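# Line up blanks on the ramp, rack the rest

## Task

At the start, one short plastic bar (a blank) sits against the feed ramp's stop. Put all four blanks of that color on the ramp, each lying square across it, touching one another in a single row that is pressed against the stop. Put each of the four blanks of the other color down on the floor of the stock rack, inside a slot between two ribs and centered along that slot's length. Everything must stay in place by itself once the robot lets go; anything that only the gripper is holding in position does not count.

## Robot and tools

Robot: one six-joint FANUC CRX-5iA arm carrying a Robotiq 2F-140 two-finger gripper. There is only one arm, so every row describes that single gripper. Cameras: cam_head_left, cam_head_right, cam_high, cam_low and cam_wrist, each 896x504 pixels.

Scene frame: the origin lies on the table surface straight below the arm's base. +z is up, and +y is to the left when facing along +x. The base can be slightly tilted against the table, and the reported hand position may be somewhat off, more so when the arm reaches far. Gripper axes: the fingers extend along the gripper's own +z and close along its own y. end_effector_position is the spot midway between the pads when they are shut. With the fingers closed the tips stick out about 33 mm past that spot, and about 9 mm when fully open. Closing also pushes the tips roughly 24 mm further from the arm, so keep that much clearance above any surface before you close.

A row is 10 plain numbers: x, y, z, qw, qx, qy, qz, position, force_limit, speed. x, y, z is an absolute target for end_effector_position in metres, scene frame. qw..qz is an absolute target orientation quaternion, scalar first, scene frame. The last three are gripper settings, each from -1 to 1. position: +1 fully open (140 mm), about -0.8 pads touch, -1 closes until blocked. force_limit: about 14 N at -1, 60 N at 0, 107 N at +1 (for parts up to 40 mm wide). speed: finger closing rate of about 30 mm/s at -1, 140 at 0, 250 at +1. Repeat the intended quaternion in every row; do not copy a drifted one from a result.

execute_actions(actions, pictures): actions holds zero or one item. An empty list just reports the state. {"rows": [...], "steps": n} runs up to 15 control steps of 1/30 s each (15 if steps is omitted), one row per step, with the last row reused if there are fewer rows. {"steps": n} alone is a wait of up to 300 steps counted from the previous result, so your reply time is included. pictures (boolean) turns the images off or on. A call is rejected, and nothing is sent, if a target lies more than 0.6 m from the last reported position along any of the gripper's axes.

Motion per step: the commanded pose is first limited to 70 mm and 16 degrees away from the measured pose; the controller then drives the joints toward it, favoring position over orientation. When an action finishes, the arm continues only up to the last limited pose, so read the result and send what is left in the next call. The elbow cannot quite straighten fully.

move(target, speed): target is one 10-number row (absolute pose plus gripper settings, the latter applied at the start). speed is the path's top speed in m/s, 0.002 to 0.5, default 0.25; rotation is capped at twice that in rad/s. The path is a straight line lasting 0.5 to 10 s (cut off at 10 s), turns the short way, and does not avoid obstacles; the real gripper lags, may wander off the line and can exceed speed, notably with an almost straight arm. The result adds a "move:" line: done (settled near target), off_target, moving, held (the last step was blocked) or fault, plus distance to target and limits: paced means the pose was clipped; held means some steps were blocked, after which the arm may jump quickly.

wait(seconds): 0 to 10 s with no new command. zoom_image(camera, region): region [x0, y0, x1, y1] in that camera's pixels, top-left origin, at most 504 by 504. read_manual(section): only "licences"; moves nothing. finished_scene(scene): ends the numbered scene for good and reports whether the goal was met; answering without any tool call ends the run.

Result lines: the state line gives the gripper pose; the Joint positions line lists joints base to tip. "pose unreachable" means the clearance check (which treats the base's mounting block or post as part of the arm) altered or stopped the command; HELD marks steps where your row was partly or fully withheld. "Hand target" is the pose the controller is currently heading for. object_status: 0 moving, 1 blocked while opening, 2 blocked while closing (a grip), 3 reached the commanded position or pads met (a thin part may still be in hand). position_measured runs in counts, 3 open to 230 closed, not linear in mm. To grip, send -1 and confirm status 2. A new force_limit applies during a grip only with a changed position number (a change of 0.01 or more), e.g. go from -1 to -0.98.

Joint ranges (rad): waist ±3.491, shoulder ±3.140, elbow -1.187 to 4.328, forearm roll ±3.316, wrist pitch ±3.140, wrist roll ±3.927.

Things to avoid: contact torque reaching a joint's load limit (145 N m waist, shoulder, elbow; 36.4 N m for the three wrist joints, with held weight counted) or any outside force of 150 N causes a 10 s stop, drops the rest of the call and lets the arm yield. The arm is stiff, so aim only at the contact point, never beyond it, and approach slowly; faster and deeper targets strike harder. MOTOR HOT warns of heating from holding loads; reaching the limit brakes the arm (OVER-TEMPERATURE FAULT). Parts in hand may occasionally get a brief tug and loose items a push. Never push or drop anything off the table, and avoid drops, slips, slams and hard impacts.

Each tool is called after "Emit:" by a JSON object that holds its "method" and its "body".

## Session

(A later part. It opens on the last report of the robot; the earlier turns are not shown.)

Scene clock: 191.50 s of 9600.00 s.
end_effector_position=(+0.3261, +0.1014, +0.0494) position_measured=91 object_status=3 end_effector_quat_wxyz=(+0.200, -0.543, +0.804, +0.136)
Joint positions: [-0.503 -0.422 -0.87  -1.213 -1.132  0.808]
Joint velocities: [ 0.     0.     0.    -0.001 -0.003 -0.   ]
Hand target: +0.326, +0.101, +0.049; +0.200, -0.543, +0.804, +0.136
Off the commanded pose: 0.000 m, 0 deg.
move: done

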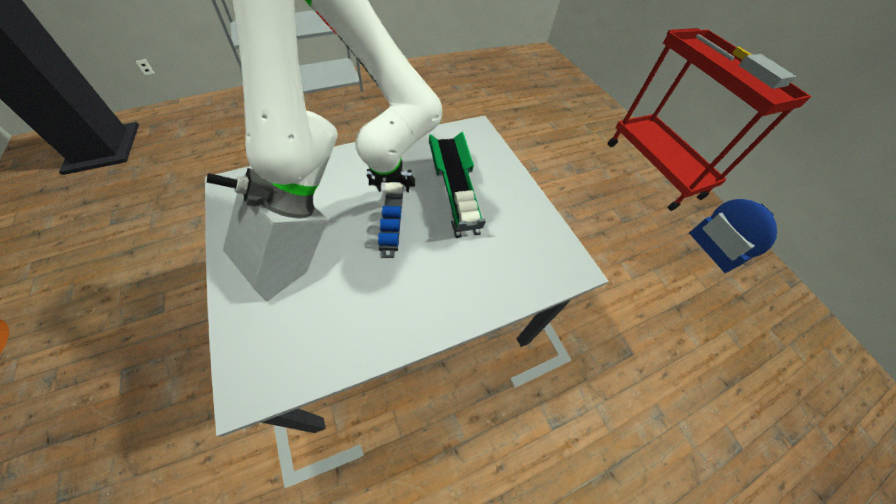

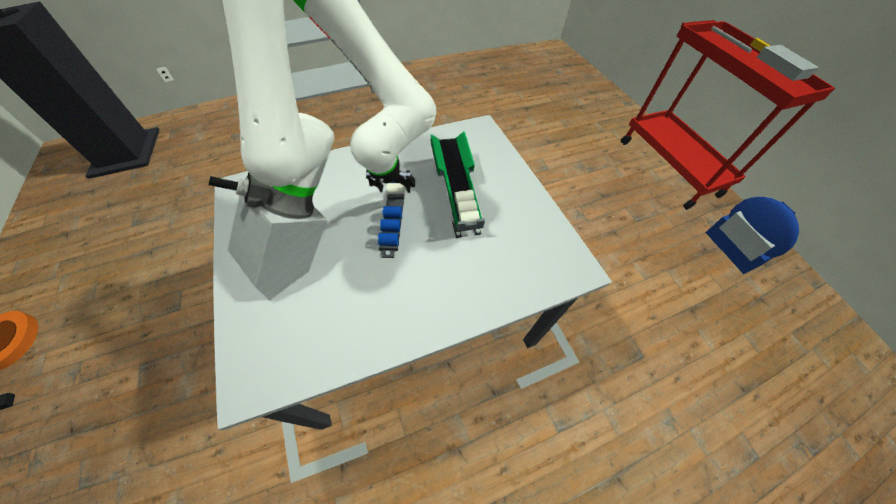

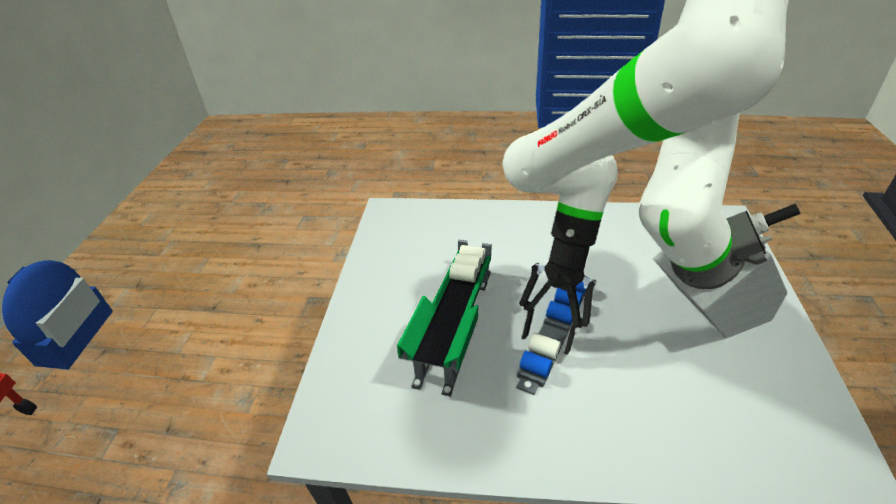

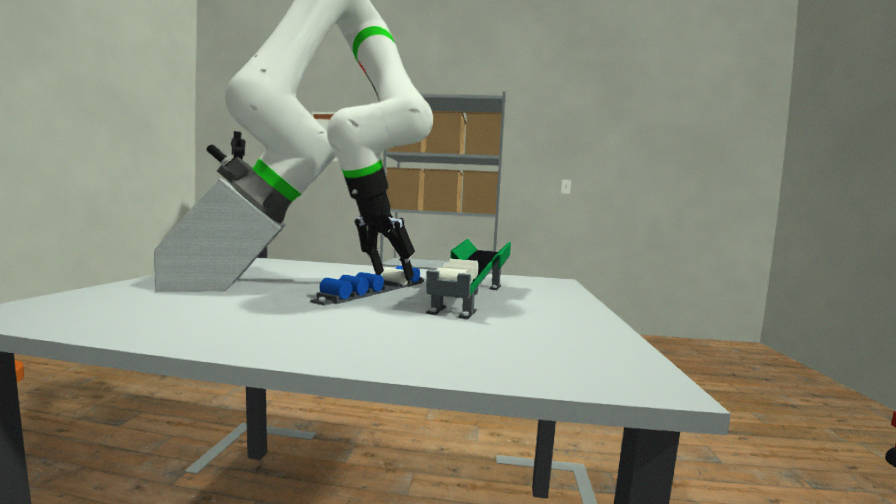

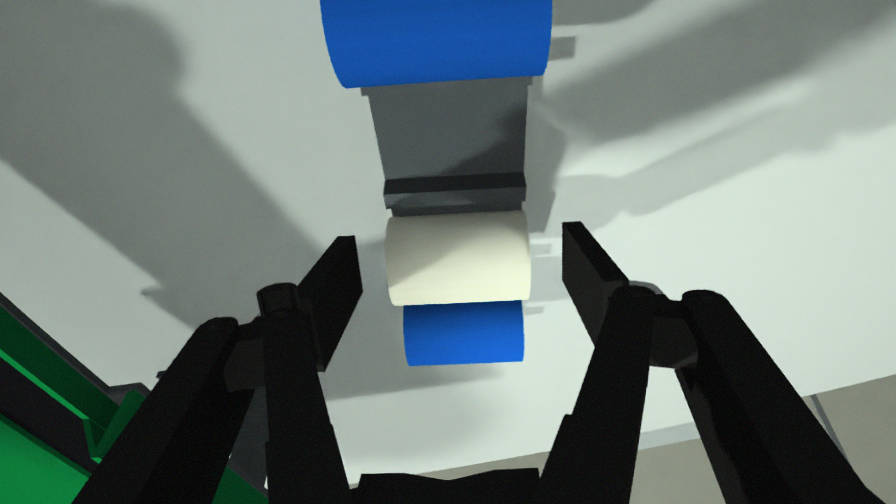

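Excellent. Nudge ~1 mm +u and grip.

Emit:
{"method": "move", "body": {"target": [0.327,0.1027,0.0493,-0.2,0.543,-0.803,-0.1355,-1,0,-0.6], "speed": 0.01}}

Emit:
{"method": "move", "body": {"target": [0.35,0.09,0.095,-0.2,0.543,-0.803,-0.1355,-1,0,0], "speed": 0.05}}

Emit:
{"method": "move", "body": {"target": [0.43,-0.02,0.152,0,0.61,-0.79,0,-1,0,0], "speed": 0.12}}

Emit:
{"method": "move", "body": {"target": [0.5288,-0.010,0.155,0,0.641,-0.768,0,-1,0,0], "speed": 0.12}}

Emit:
{"method": "move", "body": {"target": [0.5288,-0.010,0.122,0,0.641,-0.768,0,-1,0,0], "speed": 0.03}}

Scene clock: 200.70 s of 9600.00 s.
end_effector_position=(+0.3271, +0.1027, +0.0493) position_measured=145 object_status=2 end_effector_quat_wxyz=(+0.200, -0.544, +0.804, +0.136)
Joint positions: [-0.496 -0.427 -0.87  -1.214 -1.127  0.802]
Joint velocities: [-0.    -0.001 -0.001 -0.    -0.    -0.   ]
Hand target: +0.327, +0.103, +0.049; +0.200, -0.544, +0.804, +0.136
Off the commanded pose: 0.000 m, 0 deg.
After step 90, 5.50 s passed at rest.
move: done

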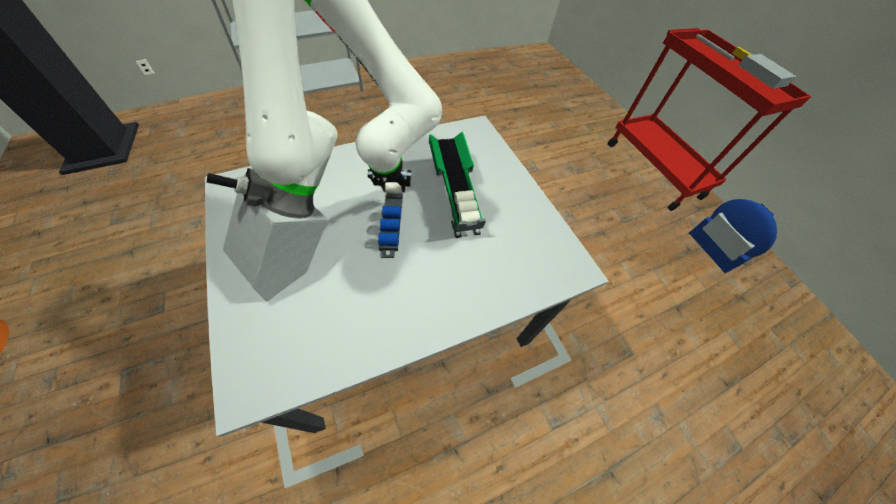

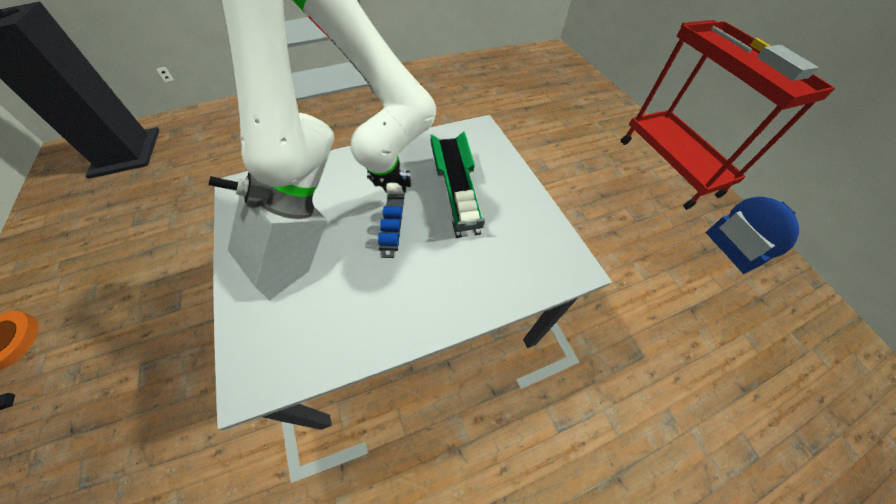

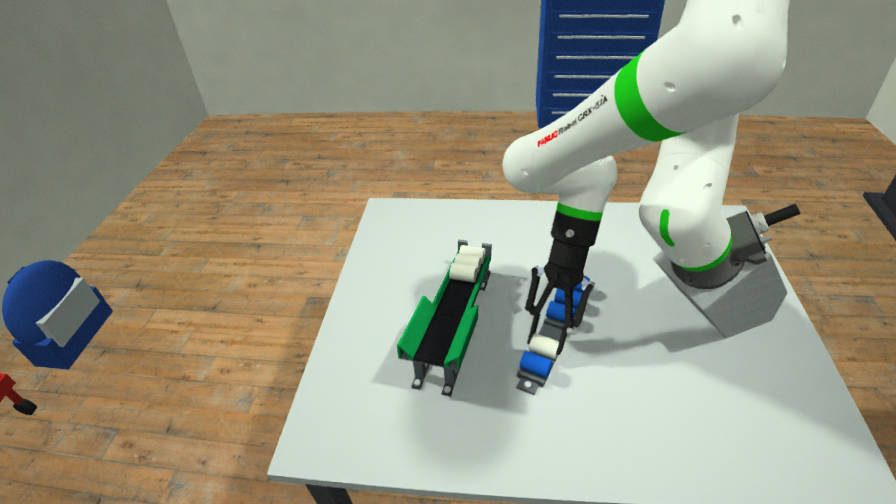

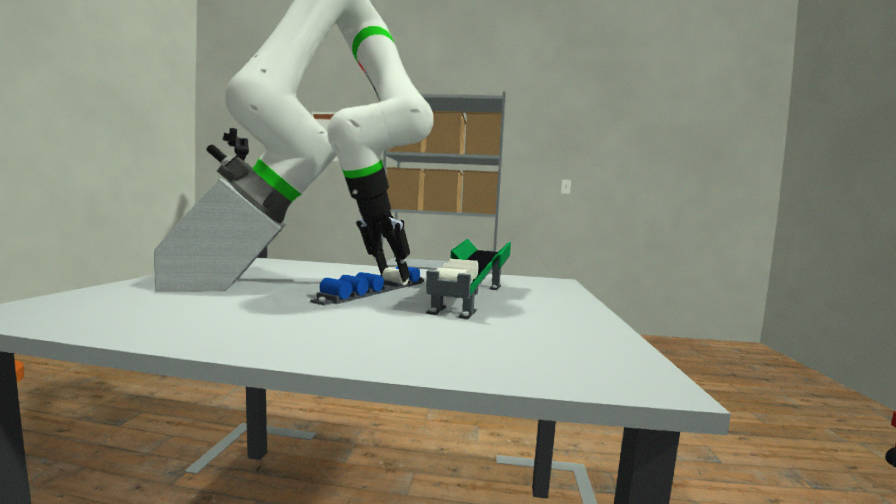

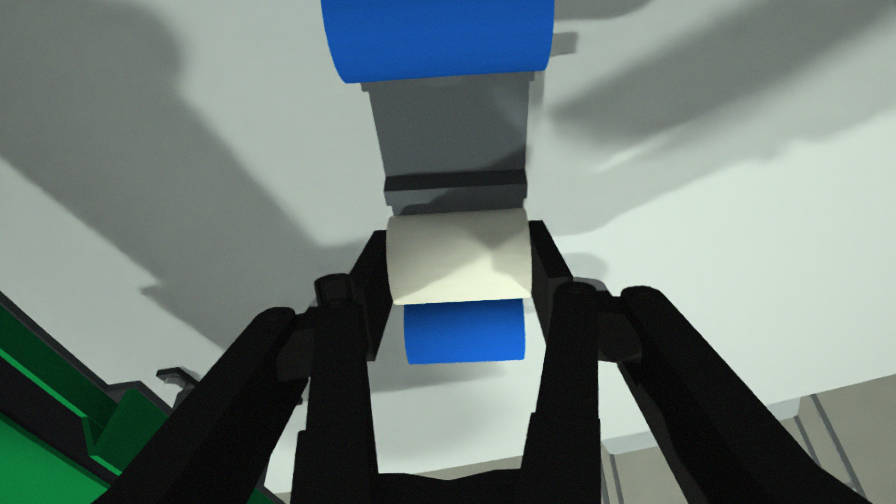

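Scene clock: 202.07 s of 9600.00 s.
end_effector_position=(+0.3503, +0.0900, +0.0949) position_measured=145 object_status=2 end_effector_quat_wxyz=(+0.201, -0.544, +0.804, +0.136)
Joint positions: [-0.592 -0.511 -0.795 -1.137 -1.272  0.682]
Joint velocities: [-0.    -0.    -0.001  0.     0.001  0.   ]
Hand target: +0.350, +0.090, +0.095; +0.201, -0.544, +0.804, +0.136
Off the commanded pose: 0.000 m, 0 deg.
move: done

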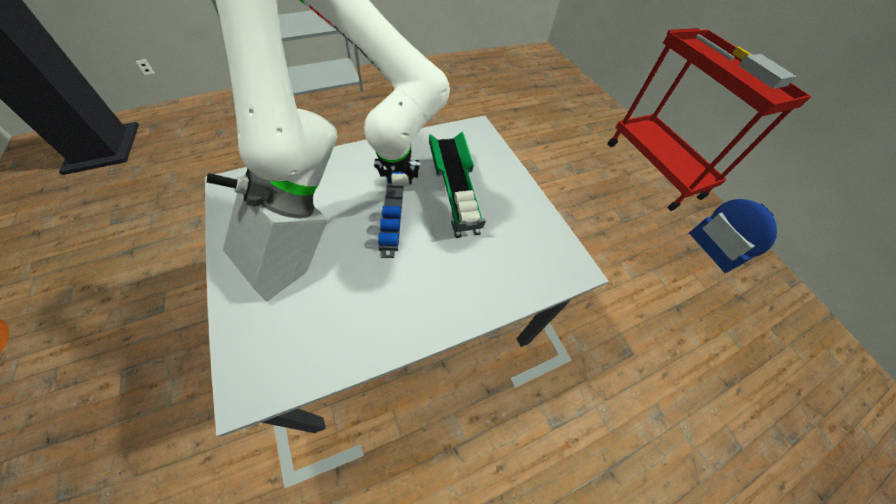

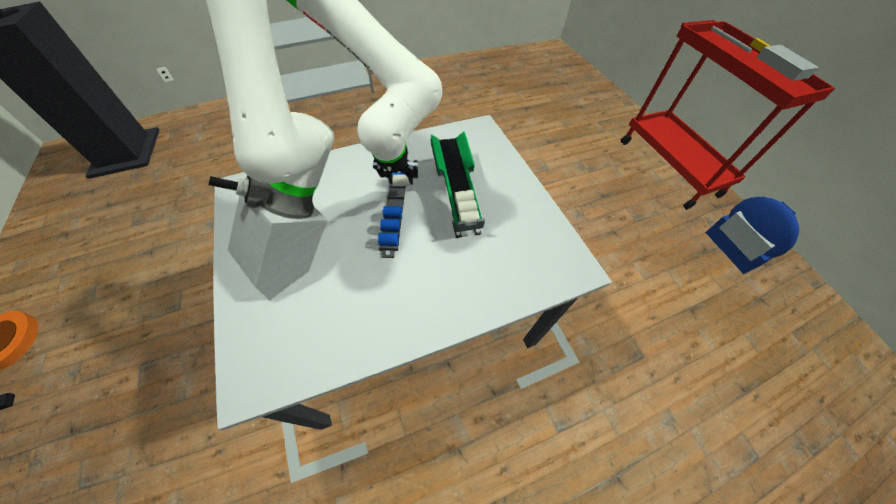

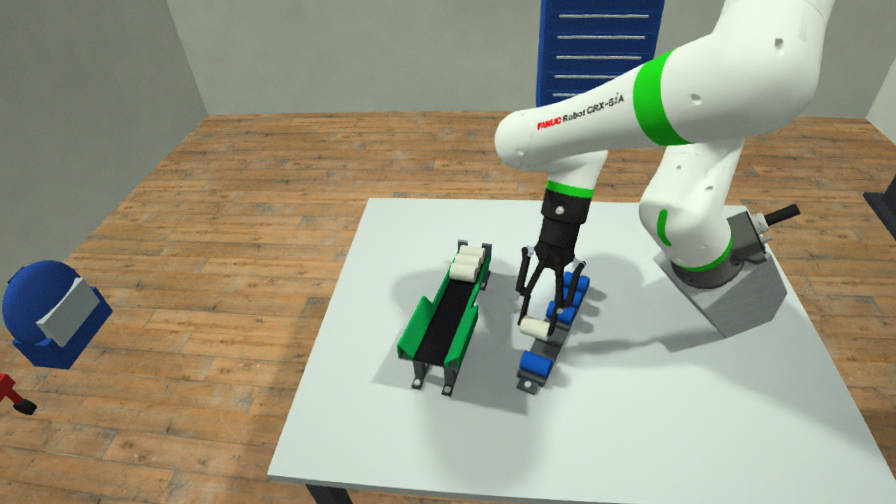

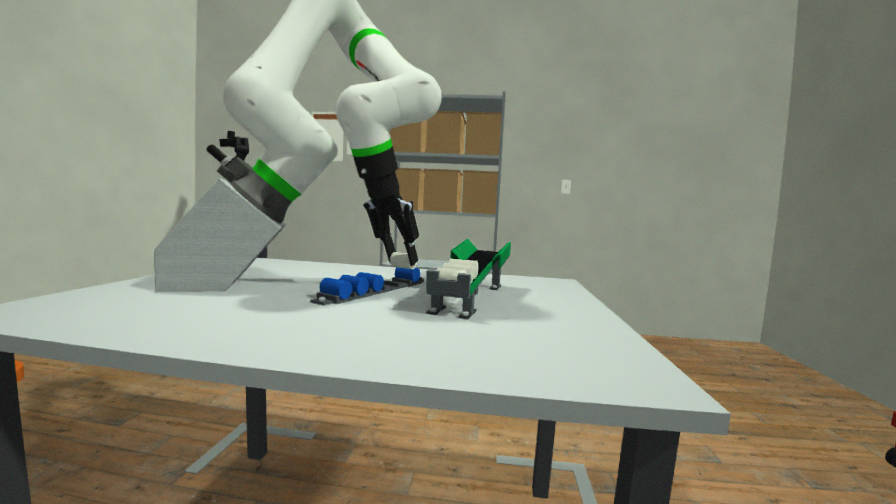

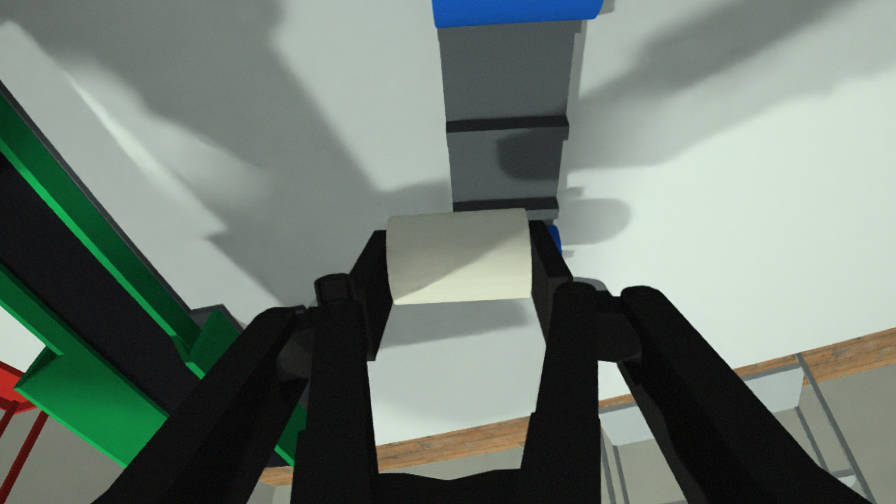

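Scene clock: 204.50 s of 9600.00 s.
end_effector_position=(+0.4297, -0.0201, +0.1509) position_measured=145 object_status=2 end_effector_quat_wxyz=(-0.001, -0.612, +0.791, +0.000)
Joint positions: [-0.111 -0.633 -0.608 -0.38  -1.016 -0.06 ]
Joint velocities: [ 0.004 -0.005 -0.003  0.005  0.003 -0.005]
Hand target: +0.430, -0.020, +0.151; -0.001, -0.612, +0.791, -0.000
Off the commanded pose: 0.001 m, 0 deg.
move: done

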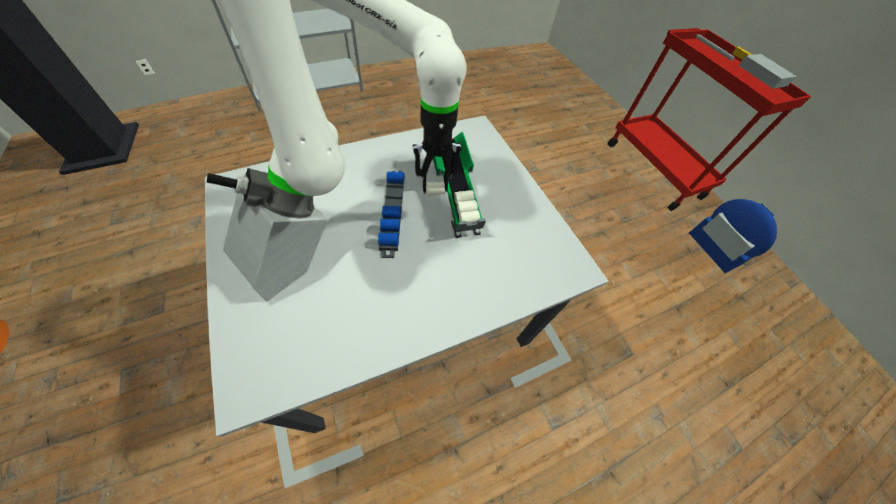

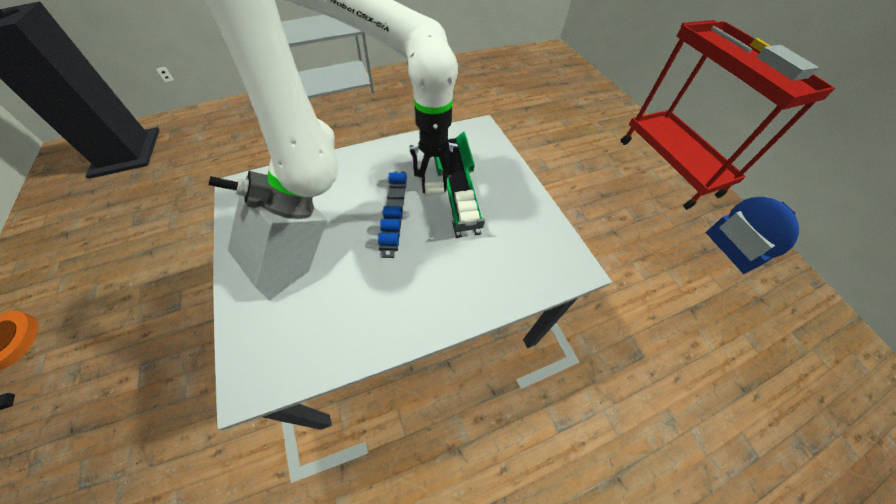

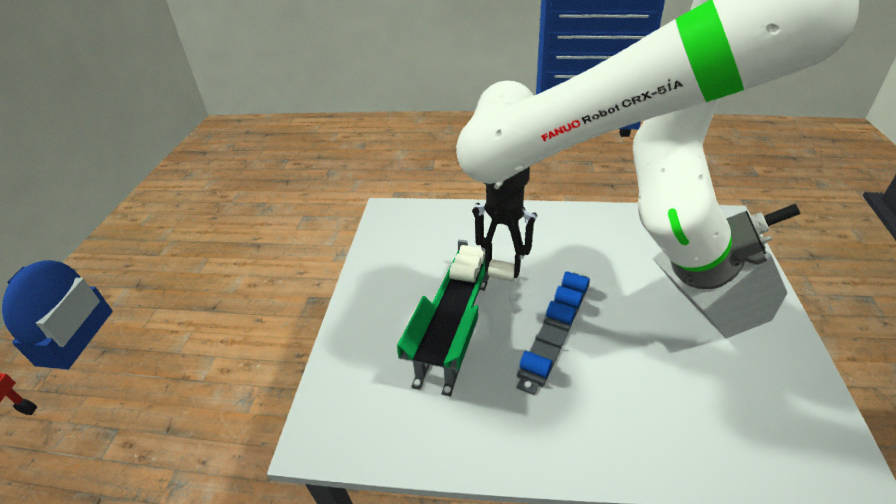

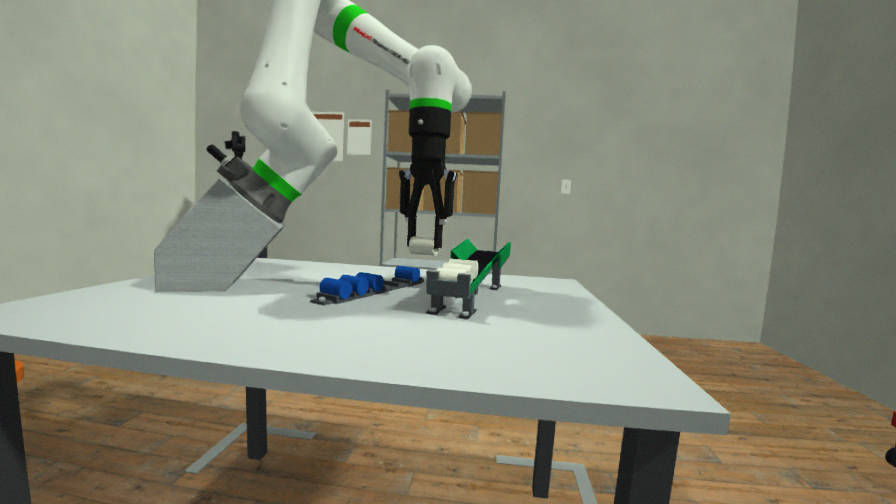

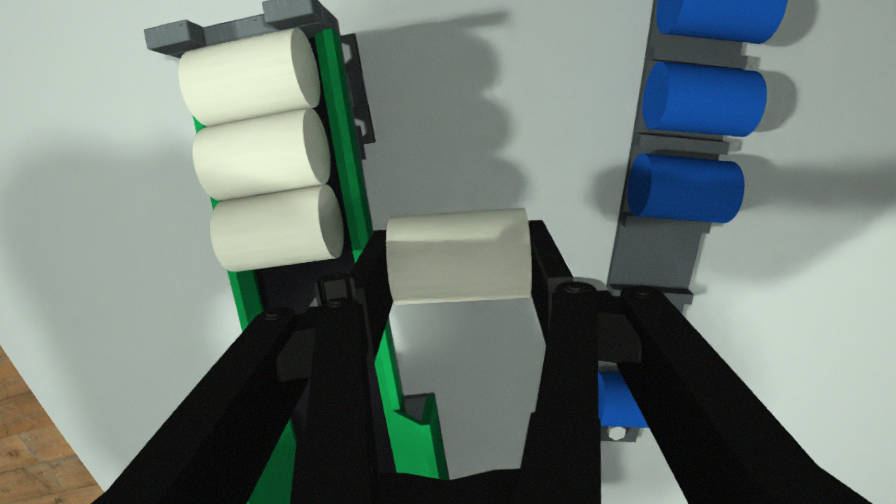

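Scene clock: 205.70 s of 9600.00 s.
end_effector_position=(+0.5288, -0.0097, +0.1546) position_measured=145 object_status=2 end_effector_quat_wxyz=(-0.000, -0.641, +0.768, +0.000)
Joint positions: [-0.079 -0.427 -0.364 -0.353 -1.039 -0.035]
Joint velocities: [-0.004  0.     0.    -0.001 -0.001 -0.001]
Hand target: +0.529, -0.010, +0.155; -0.000, -0.641, +0.768, +0.000
Off the commanded pose: 0.001 m, 0 deg.
move: done

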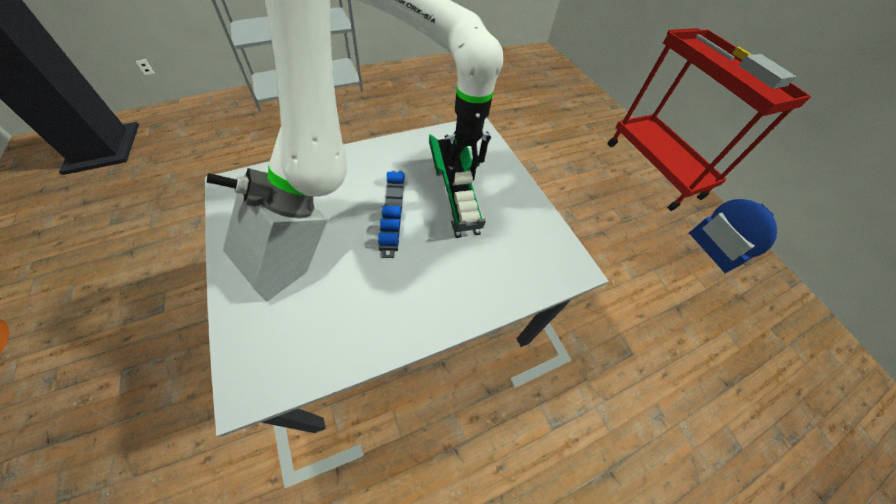

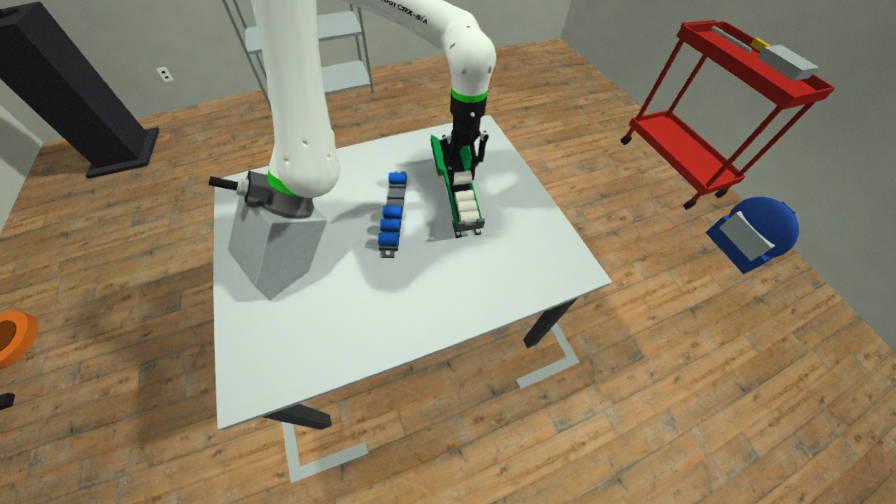

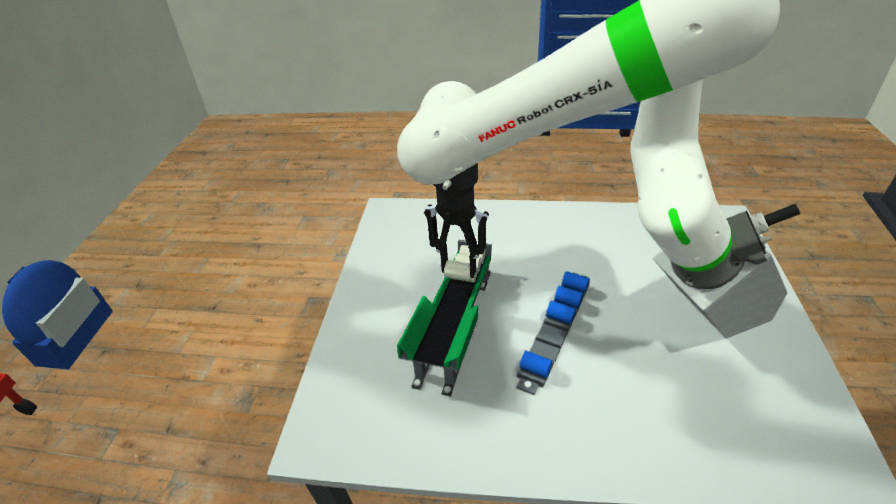

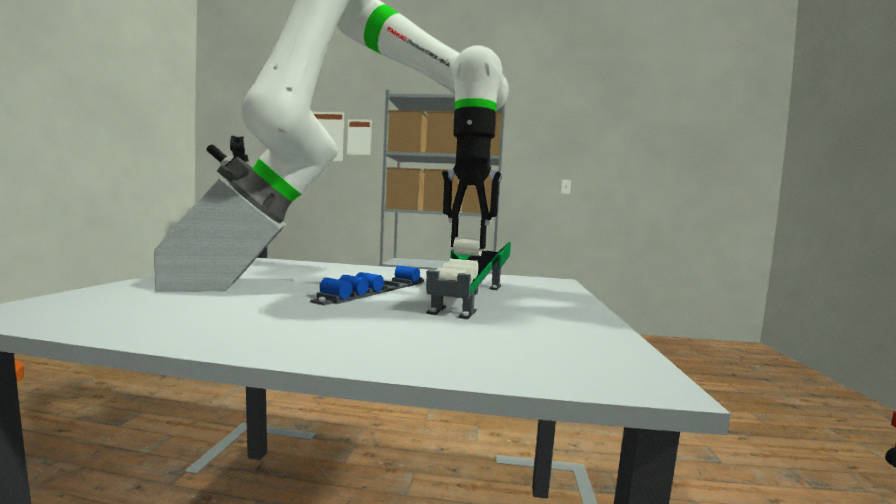

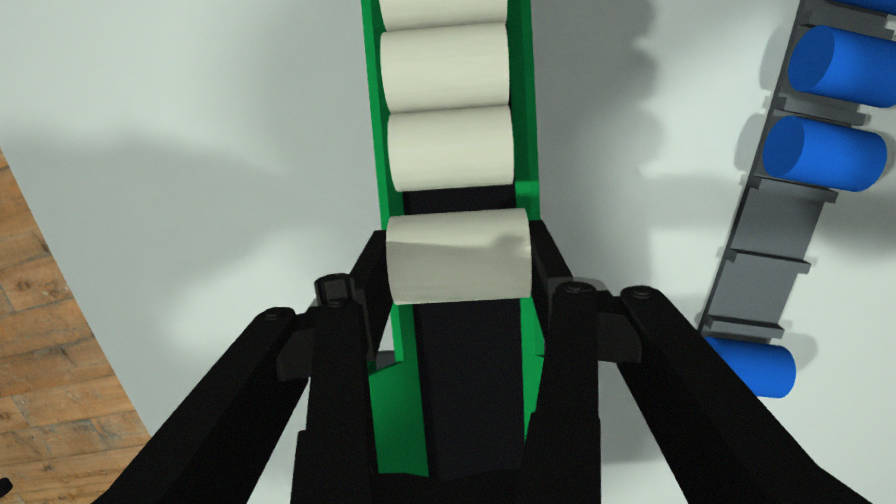

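Scene clock: 207.03 s of 9600.00 s.
end_effector_position=(+0.5286, -0.0100, +0.1220) position_measured=145 object_status=2 end_effector_quat_wxyz=(-0.000, -0.641, +0.768, -0.000)
Joint positions: [-0.044 -0.384 -0.398 -0.348 -0.955 -0.044]
Joint velocities: [-0.     0.    -0.    -0.    -0.003  0.002]
Hand target: +0.529, -0.010, +0.122; -0.000, -0.641, +0.768, -0.000
Off the commanded pose: 0.000 m, 0 deg.
move: done

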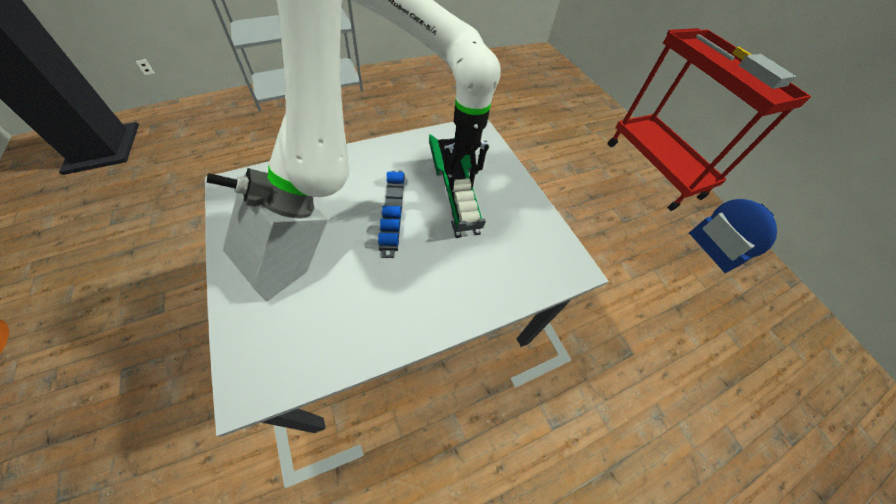

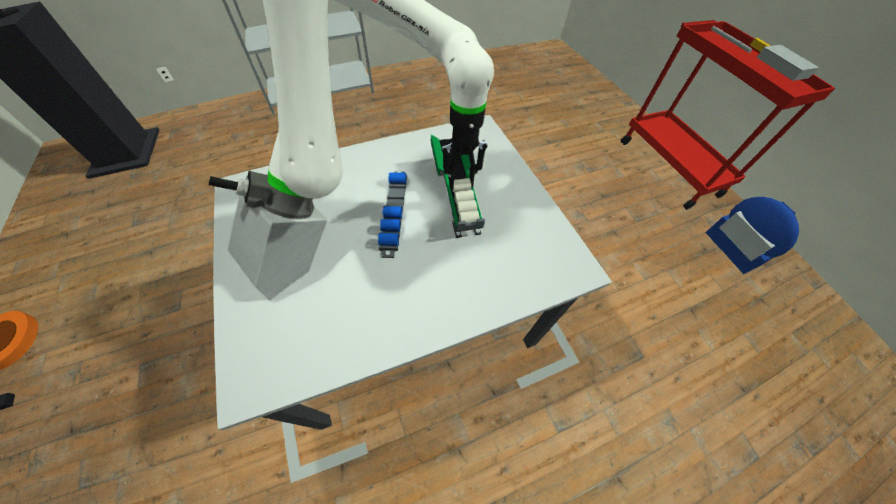

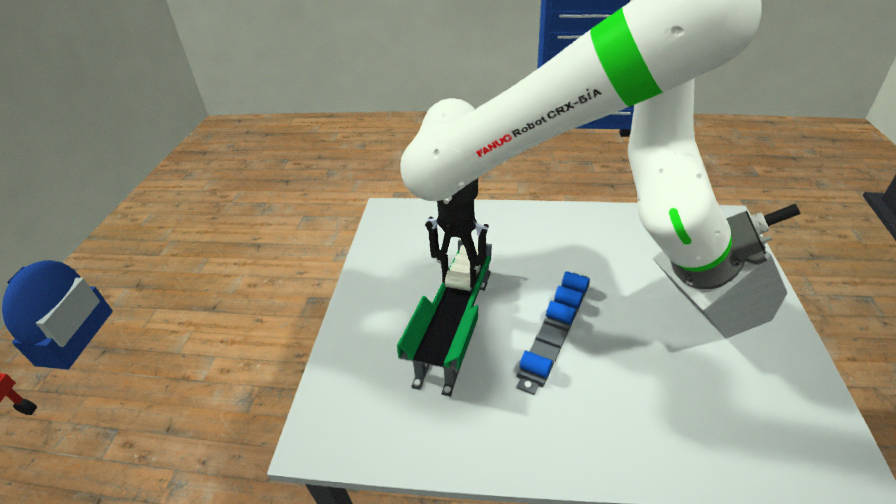

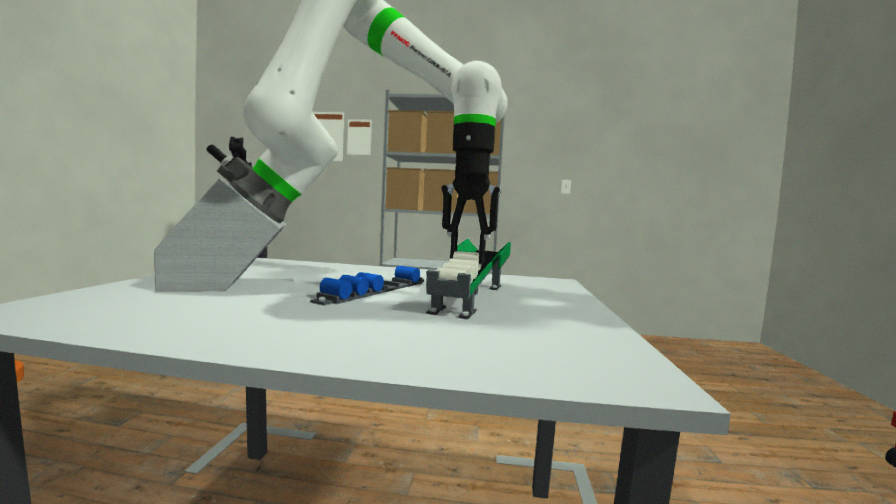

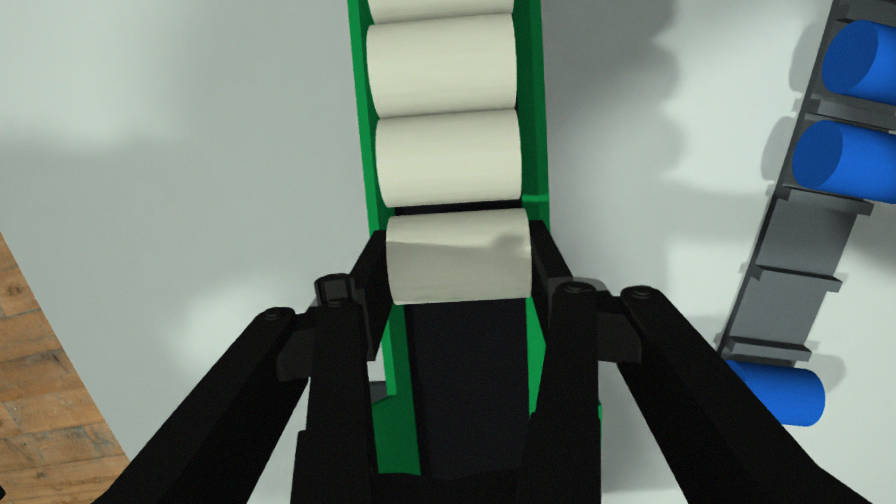

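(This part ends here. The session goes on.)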